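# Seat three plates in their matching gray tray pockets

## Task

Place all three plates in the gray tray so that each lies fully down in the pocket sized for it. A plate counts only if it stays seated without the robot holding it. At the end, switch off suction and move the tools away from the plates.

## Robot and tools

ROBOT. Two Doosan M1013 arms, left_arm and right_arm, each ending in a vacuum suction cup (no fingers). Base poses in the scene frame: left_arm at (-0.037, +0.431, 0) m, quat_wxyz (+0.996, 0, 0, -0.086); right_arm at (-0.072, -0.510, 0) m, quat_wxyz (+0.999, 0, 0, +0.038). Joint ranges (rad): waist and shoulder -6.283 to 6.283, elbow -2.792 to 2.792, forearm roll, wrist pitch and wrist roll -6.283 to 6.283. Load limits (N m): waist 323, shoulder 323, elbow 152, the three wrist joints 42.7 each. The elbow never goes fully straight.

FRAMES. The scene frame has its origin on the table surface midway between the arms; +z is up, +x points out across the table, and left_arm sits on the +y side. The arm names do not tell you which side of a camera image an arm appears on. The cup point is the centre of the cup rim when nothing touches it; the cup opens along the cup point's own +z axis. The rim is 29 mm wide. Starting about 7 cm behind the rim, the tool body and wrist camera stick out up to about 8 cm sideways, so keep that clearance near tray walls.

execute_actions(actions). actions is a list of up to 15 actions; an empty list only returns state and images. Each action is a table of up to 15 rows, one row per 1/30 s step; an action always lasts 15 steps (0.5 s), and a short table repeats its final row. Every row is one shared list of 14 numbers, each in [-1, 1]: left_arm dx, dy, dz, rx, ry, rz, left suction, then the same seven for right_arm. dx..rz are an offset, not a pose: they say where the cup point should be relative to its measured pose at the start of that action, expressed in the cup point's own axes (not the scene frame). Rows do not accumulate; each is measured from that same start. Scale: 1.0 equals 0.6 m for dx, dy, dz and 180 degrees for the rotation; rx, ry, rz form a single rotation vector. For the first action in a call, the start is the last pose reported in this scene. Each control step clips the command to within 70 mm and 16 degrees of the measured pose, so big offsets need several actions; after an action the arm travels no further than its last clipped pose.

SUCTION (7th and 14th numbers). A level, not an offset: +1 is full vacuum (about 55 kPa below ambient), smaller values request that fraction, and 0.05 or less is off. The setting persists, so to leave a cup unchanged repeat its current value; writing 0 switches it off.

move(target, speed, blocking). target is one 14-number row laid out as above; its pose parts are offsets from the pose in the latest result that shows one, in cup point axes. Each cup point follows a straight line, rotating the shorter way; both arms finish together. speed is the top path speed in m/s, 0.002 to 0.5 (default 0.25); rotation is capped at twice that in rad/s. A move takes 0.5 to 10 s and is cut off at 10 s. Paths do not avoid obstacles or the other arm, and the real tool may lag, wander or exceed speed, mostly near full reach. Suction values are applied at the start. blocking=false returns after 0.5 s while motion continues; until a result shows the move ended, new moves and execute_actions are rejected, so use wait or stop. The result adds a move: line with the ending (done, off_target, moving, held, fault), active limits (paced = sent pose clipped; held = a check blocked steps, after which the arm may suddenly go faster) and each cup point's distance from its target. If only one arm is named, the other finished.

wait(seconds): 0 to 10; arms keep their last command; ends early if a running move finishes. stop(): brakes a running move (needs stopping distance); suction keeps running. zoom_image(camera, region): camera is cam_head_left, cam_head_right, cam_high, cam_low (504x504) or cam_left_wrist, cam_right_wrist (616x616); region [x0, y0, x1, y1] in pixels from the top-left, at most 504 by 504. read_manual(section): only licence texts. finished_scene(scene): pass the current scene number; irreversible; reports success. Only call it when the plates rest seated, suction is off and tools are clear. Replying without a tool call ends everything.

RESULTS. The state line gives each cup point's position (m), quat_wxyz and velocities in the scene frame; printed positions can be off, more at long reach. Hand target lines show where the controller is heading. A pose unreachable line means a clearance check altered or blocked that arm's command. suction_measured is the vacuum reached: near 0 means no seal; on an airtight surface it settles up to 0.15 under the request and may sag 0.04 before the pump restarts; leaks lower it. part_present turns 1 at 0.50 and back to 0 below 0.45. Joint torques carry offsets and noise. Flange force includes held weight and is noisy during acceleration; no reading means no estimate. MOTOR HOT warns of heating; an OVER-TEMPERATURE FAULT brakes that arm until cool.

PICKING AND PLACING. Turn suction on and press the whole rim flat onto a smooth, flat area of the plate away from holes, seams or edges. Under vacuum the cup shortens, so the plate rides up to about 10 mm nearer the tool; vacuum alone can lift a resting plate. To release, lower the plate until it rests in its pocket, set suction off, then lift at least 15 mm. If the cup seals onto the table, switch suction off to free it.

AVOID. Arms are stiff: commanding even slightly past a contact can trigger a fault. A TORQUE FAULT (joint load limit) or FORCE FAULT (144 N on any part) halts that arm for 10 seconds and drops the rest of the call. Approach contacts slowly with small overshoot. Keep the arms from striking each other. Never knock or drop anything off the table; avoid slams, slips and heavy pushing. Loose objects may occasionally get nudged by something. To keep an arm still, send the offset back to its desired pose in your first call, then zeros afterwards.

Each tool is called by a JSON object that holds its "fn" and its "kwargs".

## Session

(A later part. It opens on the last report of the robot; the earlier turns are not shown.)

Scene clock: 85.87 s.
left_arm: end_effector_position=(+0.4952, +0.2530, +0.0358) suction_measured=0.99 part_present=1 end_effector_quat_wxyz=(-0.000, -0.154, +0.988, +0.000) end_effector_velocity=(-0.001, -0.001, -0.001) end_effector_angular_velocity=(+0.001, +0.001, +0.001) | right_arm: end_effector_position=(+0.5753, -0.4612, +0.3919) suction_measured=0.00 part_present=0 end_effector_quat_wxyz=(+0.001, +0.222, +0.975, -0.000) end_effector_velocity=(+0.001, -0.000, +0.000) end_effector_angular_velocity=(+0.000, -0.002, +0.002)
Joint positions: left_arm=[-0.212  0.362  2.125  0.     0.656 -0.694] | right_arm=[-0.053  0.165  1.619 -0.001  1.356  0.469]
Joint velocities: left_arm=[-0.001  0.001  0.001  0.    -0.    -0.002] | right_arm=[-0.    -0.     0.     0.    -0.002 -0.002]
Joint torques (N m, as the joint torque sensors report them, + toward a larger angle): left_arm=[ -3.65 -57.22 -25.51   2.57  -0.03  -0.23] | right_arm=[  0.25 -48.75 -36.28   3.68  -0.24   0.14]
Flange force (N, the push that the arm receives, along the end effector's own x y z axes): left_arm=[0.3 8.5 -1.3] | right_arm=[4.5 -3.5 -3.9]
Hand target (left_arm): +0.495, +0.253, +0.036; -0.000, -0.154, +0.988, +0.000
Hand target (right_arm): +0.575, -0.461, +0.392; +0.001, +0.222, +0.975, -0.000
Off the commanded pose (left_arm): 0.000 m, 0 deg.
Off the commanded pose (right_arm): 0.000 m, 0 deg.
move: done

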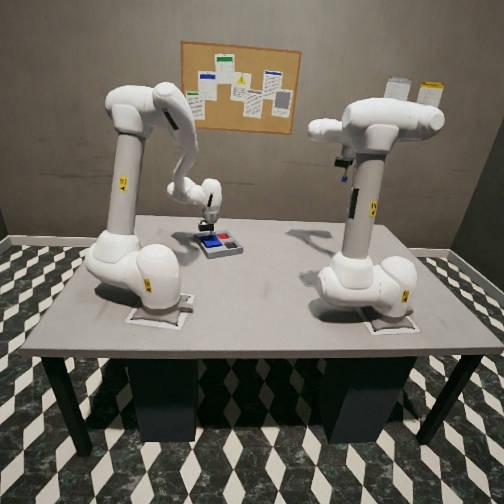

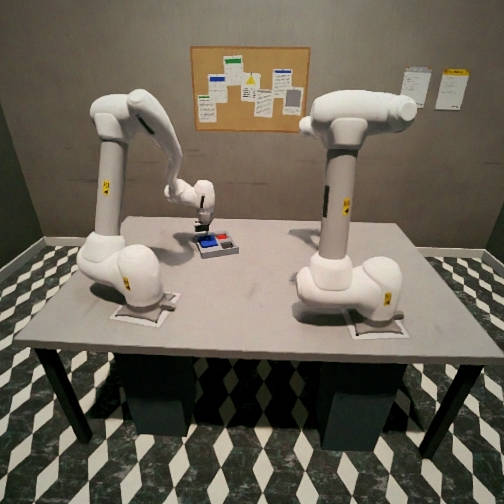

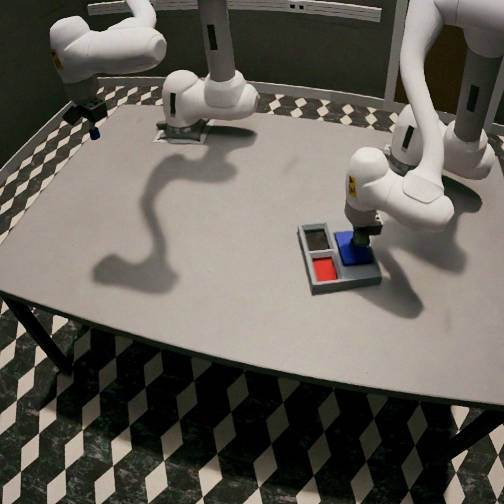

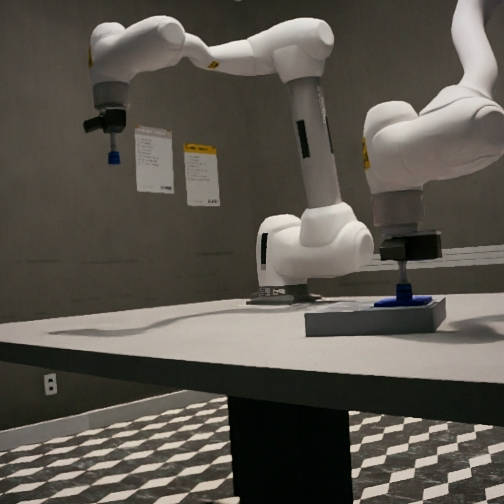

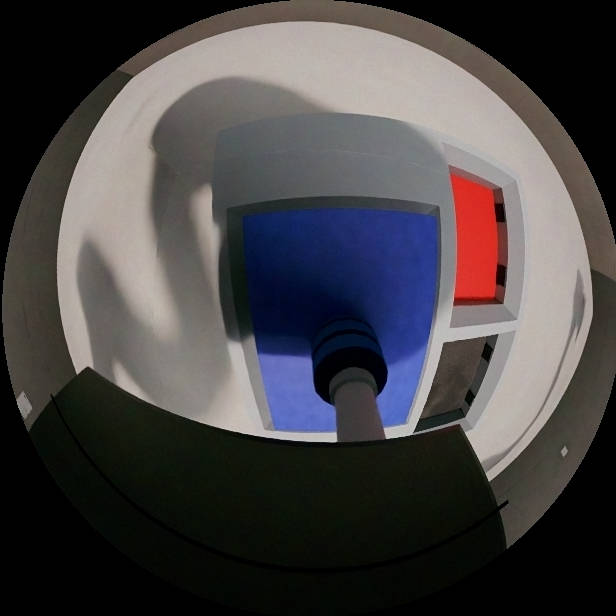

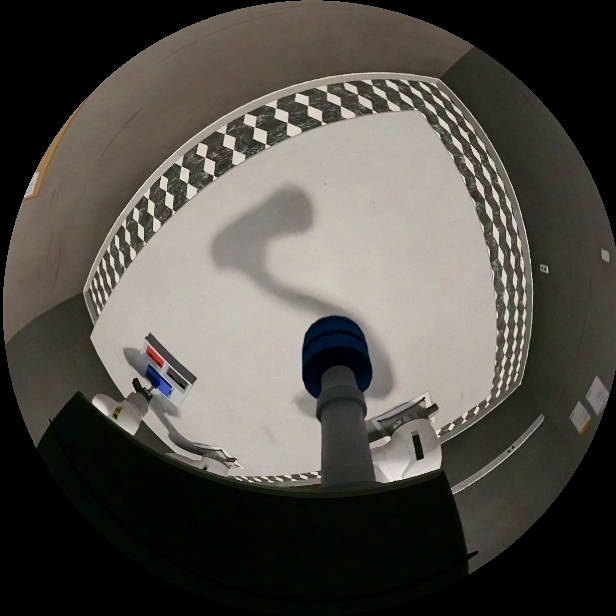

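{"fn": "move", "kwargs": {"target": [0.0025,0.003,0.015,0,0,-0.001,1,0,0,0,0,0,0,0], "speed": 0.03}}

{"fn": "zoom_image", "kwargs": {"camera": "cam_left_wrist", "region": [195,160,485,450]}}

Scene clock: 90.53 s.
left_arm: end_effector_position=(+0.4933, +0.2543, +0.0268) suction_measured=0.99 part_present=1 end_effector_quat_wxyz=(-0.000, -0.155, +0.988, +0.000) end_effector_velocity=(+0.000, -0.000, +0.000) end_effector_angular_velocity=(-0.000, -0.000, -0.002) | right_arm: end_effector_position=(+0.5753, -0.4612, +0.3919) suction_measured=0.00 part_present=0 end_effector_quat_wxyz=(+0.001, +0.222, +0.975, -0.000) end_effector_velocity=(-0.000, -0.000, +0.000) end_effector_angular_velocity=(+0.000, -0.000, -0.001)
Joint positions: left_arm=[-0.211  0.373  2.133  0.     0.637 -0.696] | right_arm=[-0.053  0.165  1.619 -0.001  1.356  0.469]
Joint velocities: left_arm=[-0.001 -0.    -0.     0.    -0.     0.001] | right_arm=[-0.    -0.001  0.     0.    -0.     0.001]
Joint torques (N m, as the joint torque sensors report them, + toward a larger angle): left_arm=[ -3.99 -59.1  -24.78   2.53  -0.16   0.04] | right_arm=[  0.36 -48.14 -36.4    3.66  -0.2    0.08]
Flange force (N, the push that the arm receives, along the end effector's own x y z axes): left_arm=[-1.6 7.1 1.3] | right_arm=[5.9 -4.3 -4.0]
Hand target (left_arm): +0.493, +0.254, +0.027; -0.000, -0.155, +0.988, +0.000
Hand target (right_arm): +0.575, -0.461, +0.392; +0.001, +0.222, +0.975, -0.000
Off the commanded pose (left_arm): 0.000 m, 0 deg.
Off the commanded pose (right_arm): 0.000 m, 0 deg.
move: done

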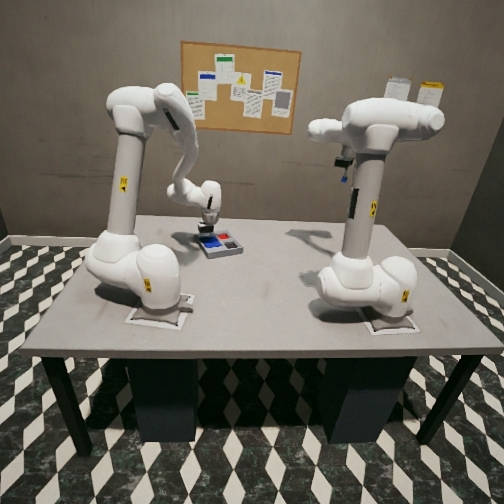

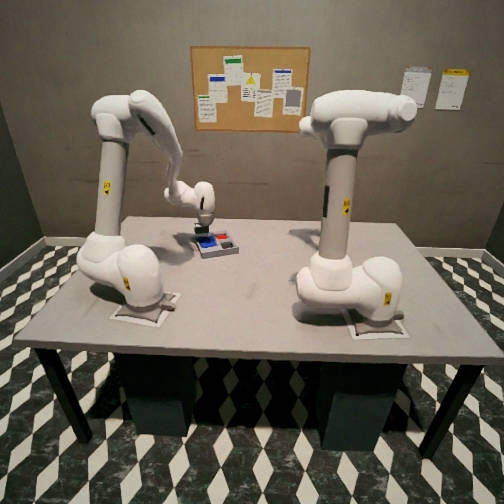

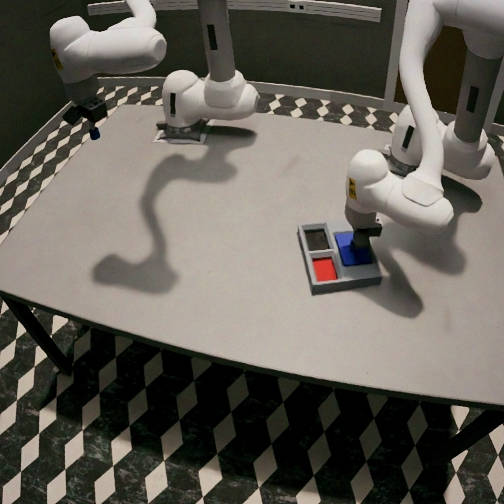

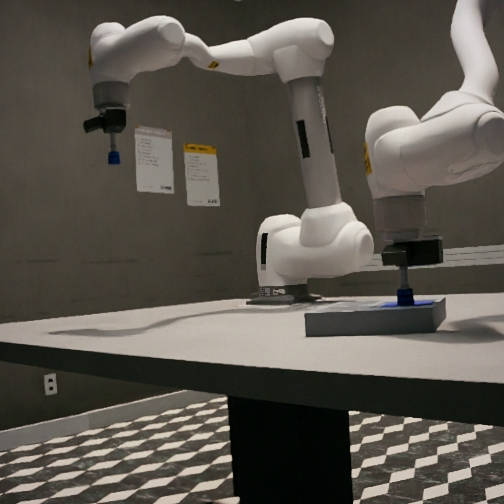

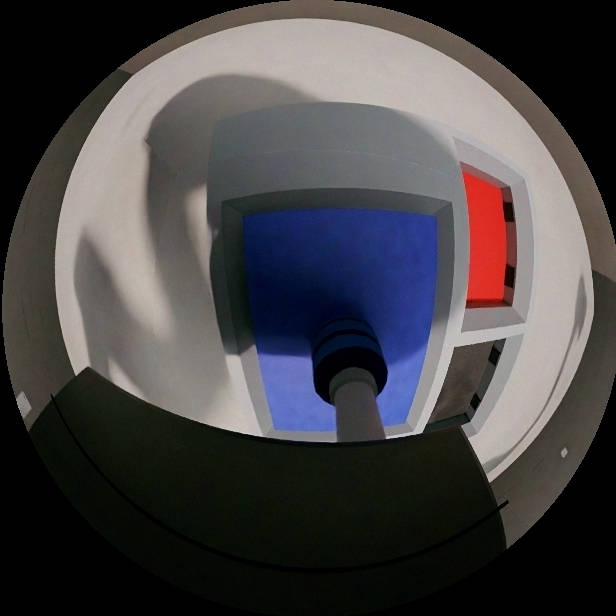

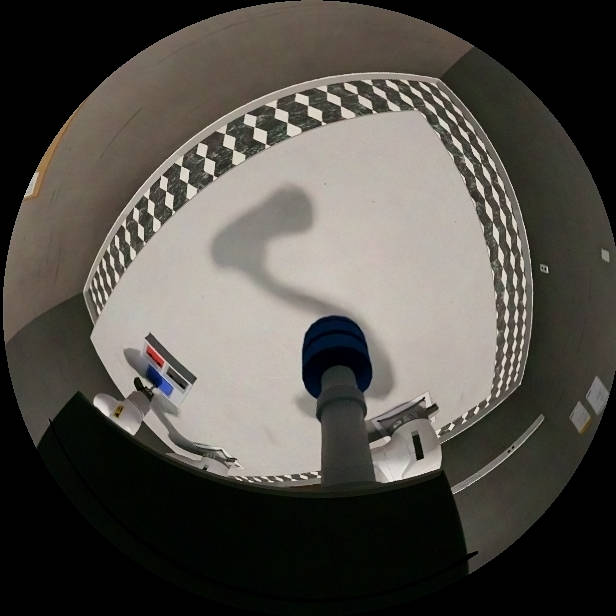

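Region (195, 160, 485, 450) of cam_left_wrist's 616x616 image, scaled by 1.738, with more detail than that image has.

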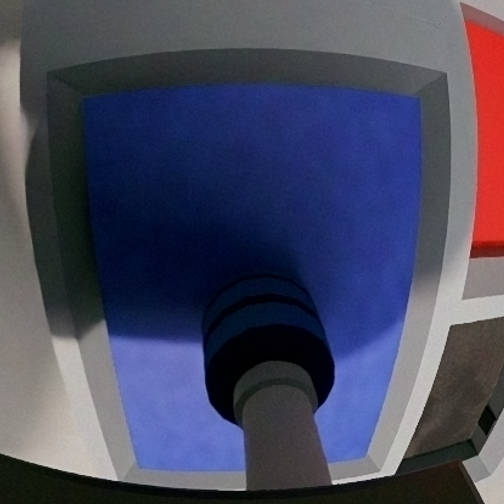

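{"fn": "move", "kwargs": {"target": [0,0.0006,0.018,0,0,-0.001,1,0,0,0,0,0,0,0], "speed": 0.01}}

Scene clock: 93.20 s.
left_arm: end_effector_position=(+0.4932, +0.2546, +0.0160) suction_measured=0.99 part_present=1 end_effector_quat_wxyz=(-0.000, -0.157, +0.988, +0.000) end_effector_velocity=(+0.001, -0.000, +0.000) end_effector_angular_velocity=(-0.001, -0.002, +0.000) | right_arm: end_effector_position=(+0.5753, -0.4612, +0.3919) suction_measured=0.00 part_present=0 end_effector_quat_wxyz=(+0.001, +0.222, +0.975, -0.000) end_effector_velocity=(+0.000, -0.000, +0.000) end_effector_angular_velocity=(+0.000, -0.001, -0.001)
Joint positions: left_arm=[-0.211  0.389  2.138  0.     0.615 -0.699] | right_arm=[-0.053  0.165  1.619 -0.001  1.356  0.469]
Joint velocities: left_arm=[ 0.001  0.001 -0.002  0.    -0.001  0.   ] | right_arm=[-0.001 -0.    -0.     0.    -0.    -0.   ]
Joint torques (N m, as the joint torque sensors report them, + toward a larger angle): left_arm=[ -3.57 -57.32 -22.21   2.25  -0.07   0.24] | right_arm=[ -0.32 -47.86 -36.13   3.68  -0.16   0.1 ]
Flange force (N, the push that the arm receives, along the end effector's own x y z axes): left_arm=[-1.6 6.3 -4.2] | right_arm=[6.3 -3.2 -4.4]
Hand target (left_arm): +0.493, +0.255, +0.016; -0.000, -0.157, +0.988, +0.000
Hand target (right_arm): +0.575, -0.461, +0.392; +0.001, +0.222, +0.975, -0.000
Off the commanded pose (left_arm): 0.000 m, 0 deg.
Off the commanded pose (right_arm): 0.000 m, 0 deg.
move: done

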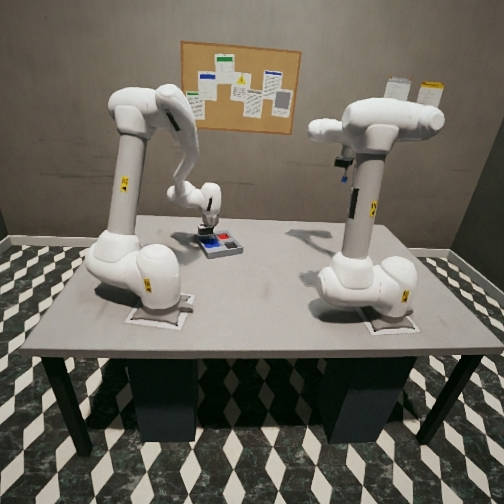

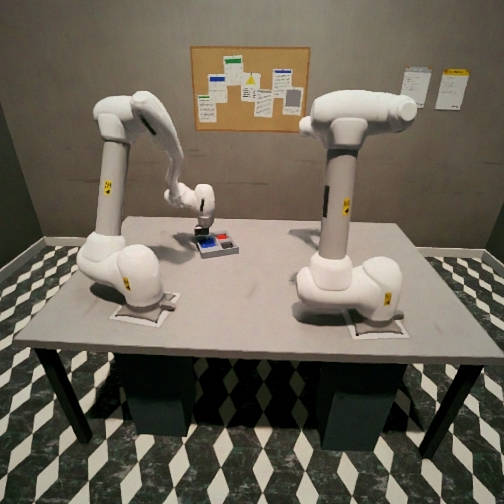

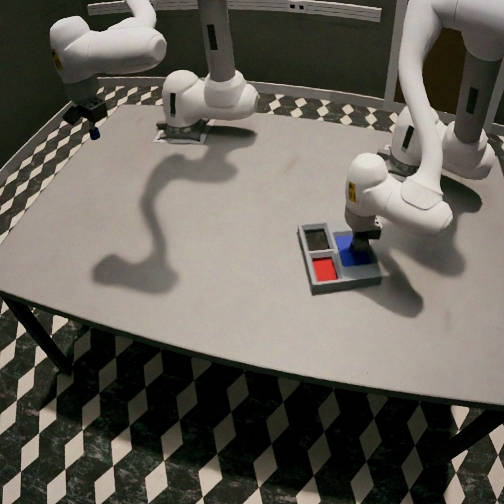

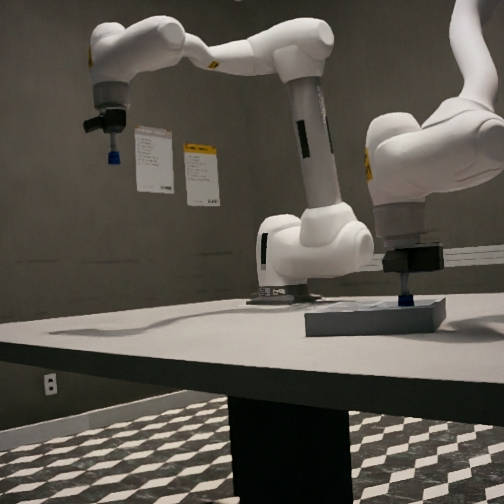

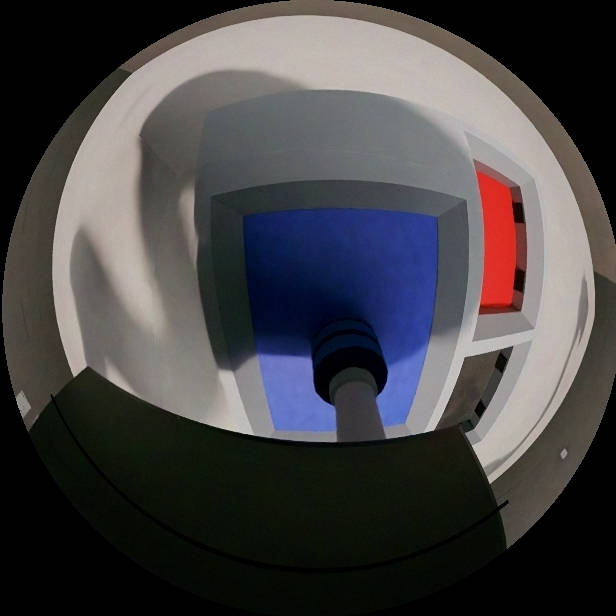

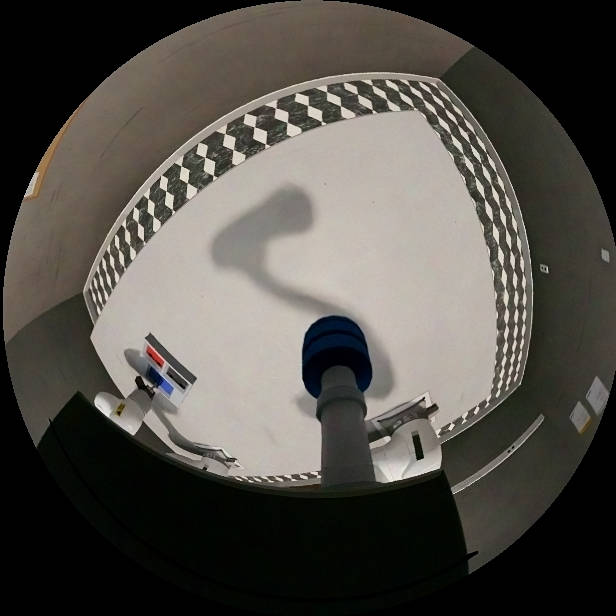

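{"fn": "move", "kwargs": {"target": [0,0,0.0205,0,0,0,1,0,0,0,0,0,0,0], "speed": 0.012}}

{"fn": "move", "kwargs": {"target": [0,0,0.0015,0,0,0,0,0,0,0,0,0,0,0], "speed": 0.006}}

Scene clock: 96.17 s.
left_arm: end_effector_position=(+0.4932, +0.2546, +0.0037) suction_measured=0.99 part_present=1 end_effector_quat_wxyz=(-0.000, -0.157, +0.988, +0.000) end_effector_velocity=(+0.000, +0.000, +0.000) end_effector_angular_velocity=(-0.001, -0.002, +0.000) | right_arm: end_effector_position=(+0.5753, -0.4612, +0.3919) suction_measured=0.00 part_present=0 end_effector_quat_wxyz=(+0.001, +0.222, +0.975, -0.000) end_effector_velocity=(-0.000, +0.001, -0.000) end_effector_angular_velocity=(+0.000, +0.001, +0.000)
Joint positions: left_arm=[-0.211  0.408  2.142  0.     0.591 -0.699] | right_arm=[-0.053  0.165  1.619 -0.001  1.356  0.469]
Joint velocities: left_arm=[ 0.001 -0.001  0.001  0.    -0.002  0.   ] | right_arm=[ 0.001  0.    -0.     0.     0.001  0.   ]
Joint torques (N m, as the joint torque sensors report them, + toward a larger angle): left_arm=[ -2.65 -58.65 -21.     2.28   0.     0.04] | right_arm=[  0.15 -47.38 -36.58   3.76  -0.29   0.12]
Flange force (N, the push that the arm receives, along the end effector's own x y z axes): left_arm=[-1.4 5.0 -4.2] | right_arm=[6.9 -4.6 -3.9]
Hand target (left_arm): +0.493, +0.255, +0.004; -0.000, -0.157, +0.988, +0.000
Hand target (right_arm): +0.575, -0.461, +0.392; +0.001, +0.222, +0.975, -0.000
Off the commanded pose (left_arm): 0.000 m, 0 deg.
Off the commanded pose (right_arm): 0.000 m, 0 deg.
move: done

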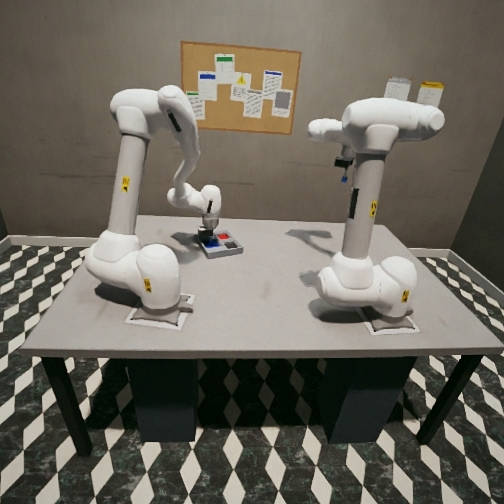

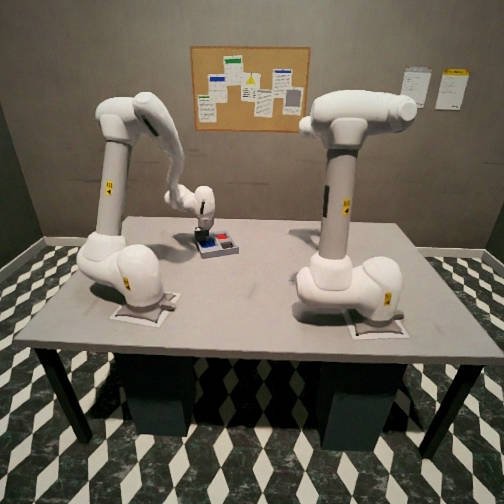

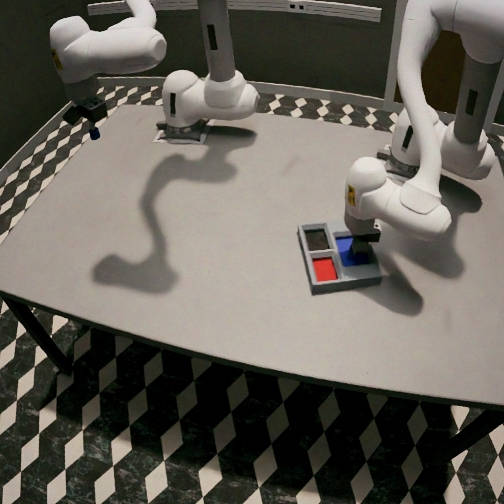

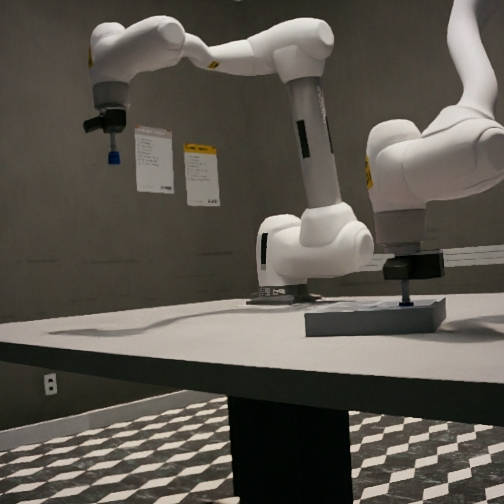

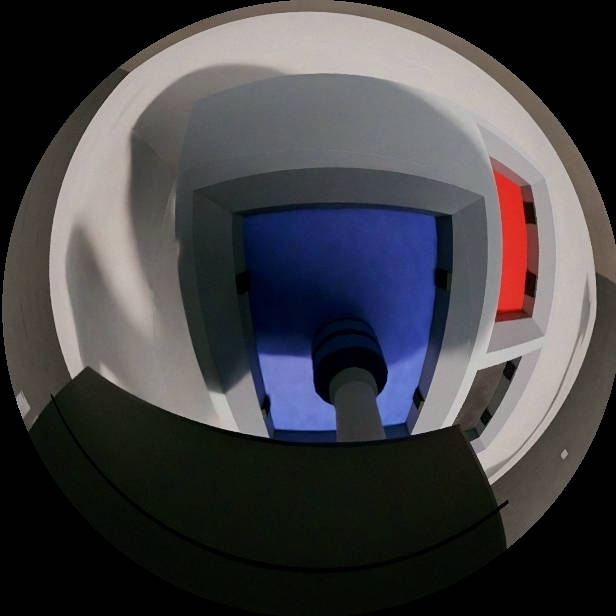

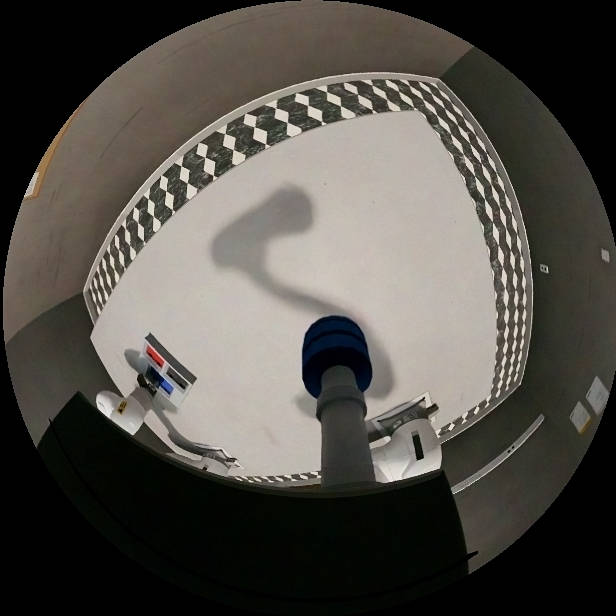

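Scene clock: 96.87 s.
left_arm: end_effector_position=(+0.4932, +0.2546, +0.0028) suction_measured=0.00 part_present=0 end_effector_quat_wxyz=(-0.000, -0.157, +0.988, +0.000) end_effector_velocity=(+0.000, +0.000, +0.000) end_effector_angular_velocity=(-0.000, +0.000, +0.001) | right_arm: end_effector_position=(+0.5753, -0.4612, +0.3919) suction_measured=0.00 part_present=0 end_effector_quat_wxyz=(+0.001, +0.222, +0.975, -0.000) end_effector_velocity=(-0.000, -0.001, +0.000) end_effector_angular_velocity=(+0.000, +0.001, -0.000)
Joint positions: left_arm=[-0.211  0.41   2.143  0.     0.59  -0.699] | right_arm=[-0.053  0.165  1.619 -0.001  1.356  0.469]
Joint velocities: left_arm=[ 0.001 -0.    -0.    -0.     0.    -0.001] | right_arm=[-0.002 -0.     0.     0.     0.001 -0.002]
Joint torques (N m, as the joint torque sensors report them, + toward a larger angle): left_arm=[ -2.71 -54.25 -20.43   2.23  -0.4   -0.31] | right_arm=[ -0.82 -48.18 -36.77   3.61  -0.21   0.12]
Flange force (N, the push that the arm receives, along the end effector's own x y z axes): left_arm=[0.8 7.6 -12.2] | right_arm=[6.7 -3.0 -3.3]
Hand target (left_arm): +0.493, +0.255, +0.003; -0.000, -0.157, +0.988, +0.000
Hand target (right_arm): +0.575, -0.461, +0.392; +0.001, +0.222, +0.975, -0.000
Off the commanded pose (left_arm): 0.000 m, 0 deg.
Off the commanded pose (right_arm): 0.000 m, 0 deg.
move: done

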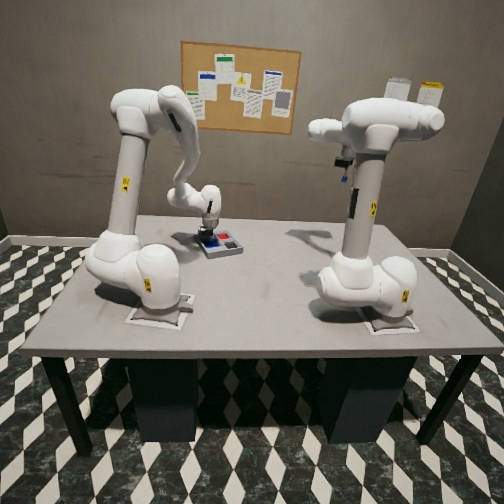

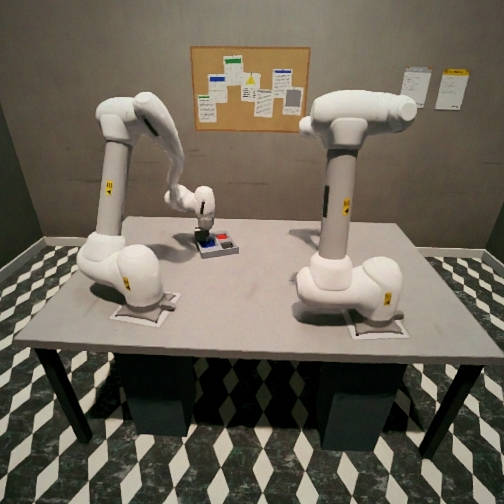

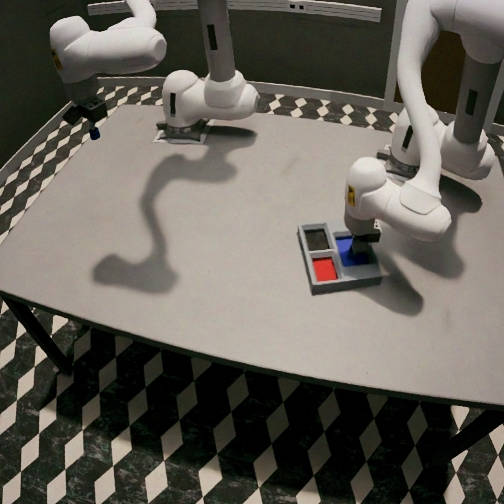

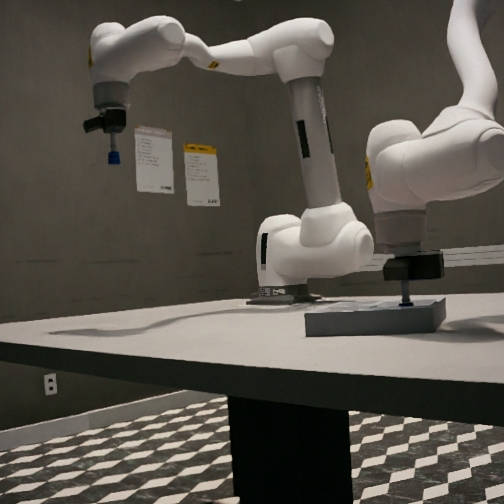

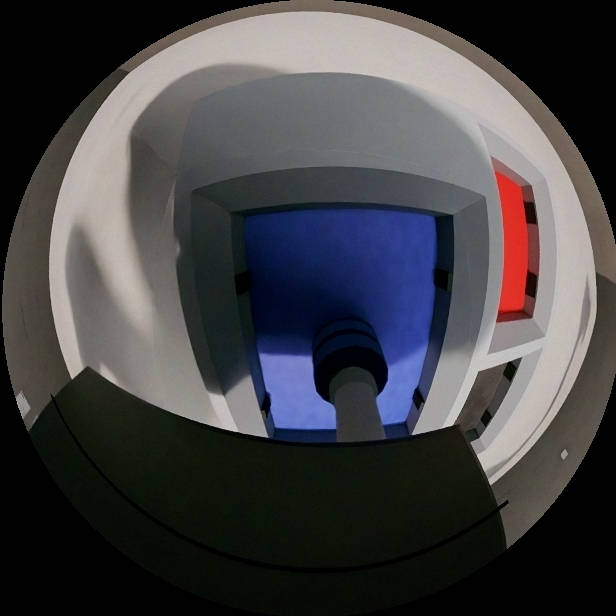

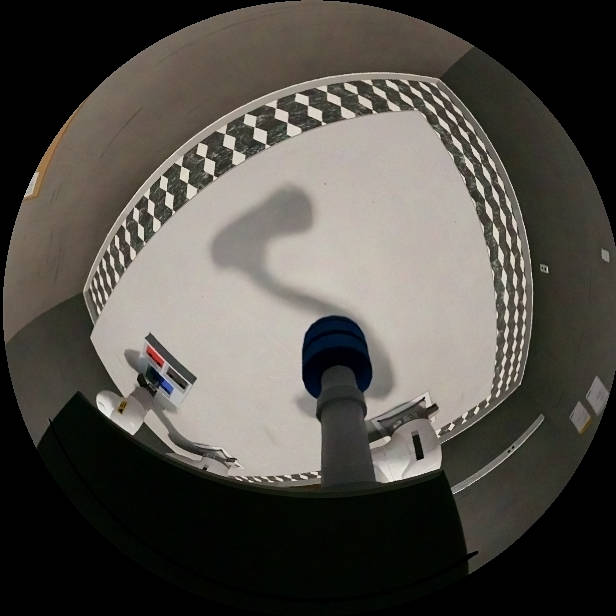

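{"fn": "move", "kwargs": {"target": [0,0,-0.4,0,0,0,0,0,0,0,0,0,0,0], "speed": 0.4}}

{"fn": "finished_scene", "kwargs": {"scene": 1}}

Scene clock: 99.67 s.
left_arm: end_effector_position=(+0.4932, +0.2546, +0.2426) suction_measured=0.00 part_present=0 end_effector_quat_wxyz=(-0.000, -0.157, +0.988, +0.000) end_effector_velocity=(-0.000, -0.000, +0.002) end_effector_angular_velocity=(-0.001, -0.003, -0.003) | right_arm: end_effector_position=(+0.5753, -0.4612, +0.3919) suction_measured=0.00 part_present=0 end_effector_quat_wxyz=(+0.001, +0.222, +0.975, -0.000) end_effector_velocity=(+0.000, +0.001, +0.000) end_effector_angular_velocity=(+0.000, -0.001, -0.000)
Joint positions: left_arm=[-0.211  0.112  1.967  0.     1.063 -0.698] | right_arm=[-0.053  0.165  1.619 -0.001  1.356  0.469]
Joint velocities: left_arm=[-0.    -0.003 -0.001  0.     0.001  0.003] | right_arm=[ 0.001 -0.     0.     0.    -0.001  0.001]
Joint torques (N m, as the joint torque sensors report them, + toward a larger angle): left_arm=[ -3.53 -44.17 -35.94   3.69  -0.36  -0.18] | right_arm=[  0.13 -48.18 -36.48   3.76  -0.27   0.08]
Flange force (N, the push that the arm receives, along the end effector's own x y z axes): left_arm=[0.4 8.4 0.9] | right_arm=[5.9 -3.8 -3.9]
Hand target (left_arm): +0.493, +0.255, +0.243; -0.000, -0.157, +0.988, +0.000
Hand target (right_arm): +0.575, -0.461, +0.392; +0.001, +0.222, +0.975, -0.000
Off the commanded pose (left_arm): 0.000 m, 0 deg.
Off the commanded pose (right_arm): 0.000 m, 0 deg.
move: done

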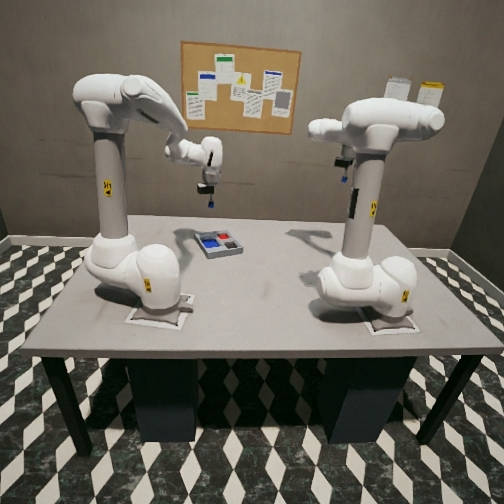

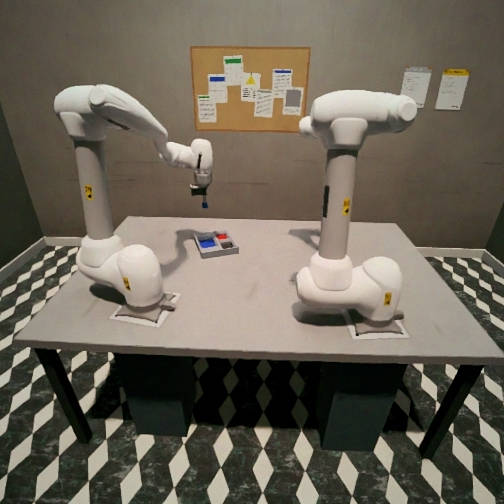

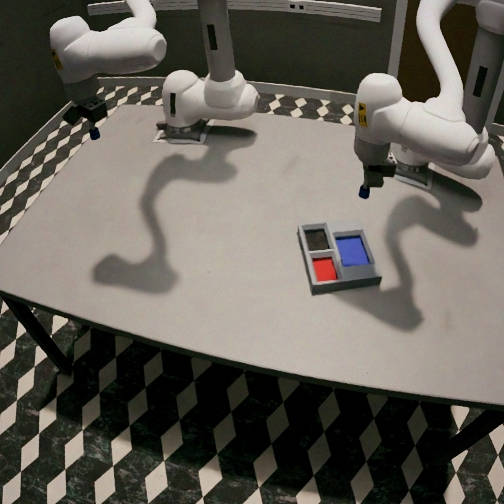

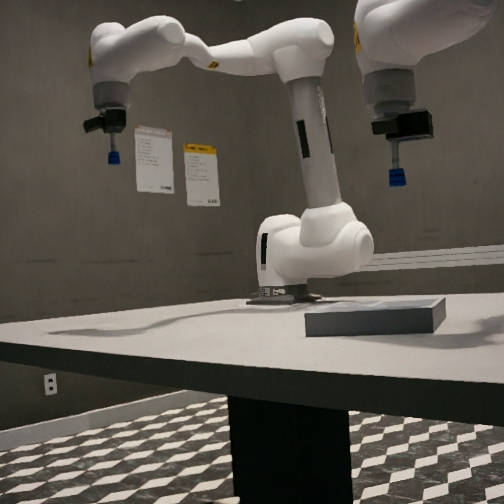

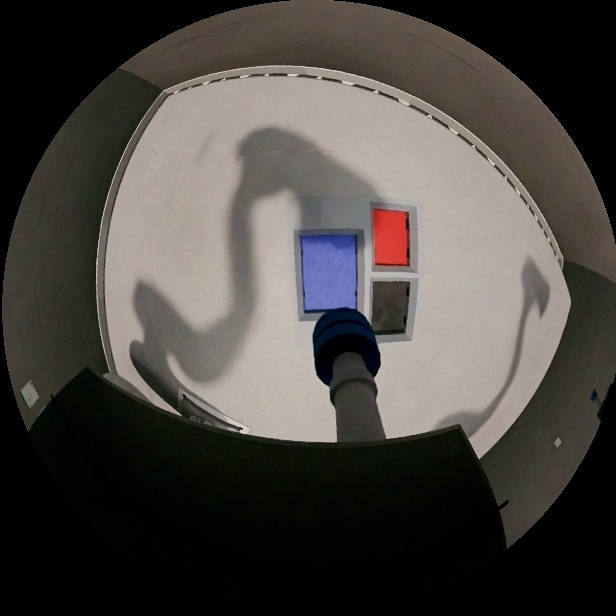

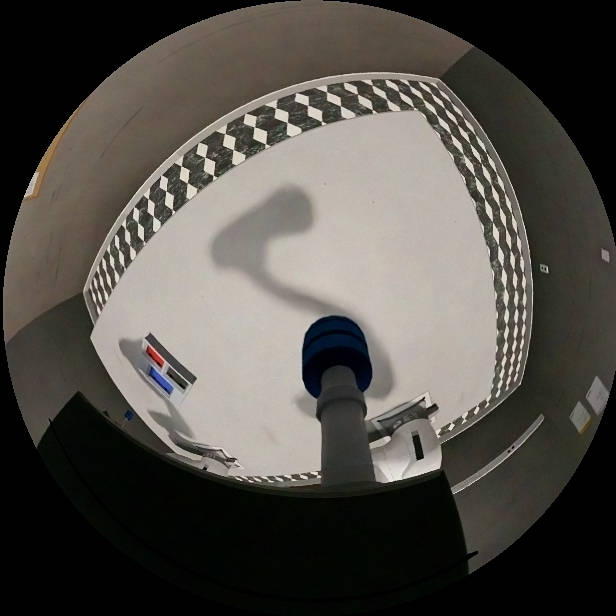

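The scene is finished: the task was done.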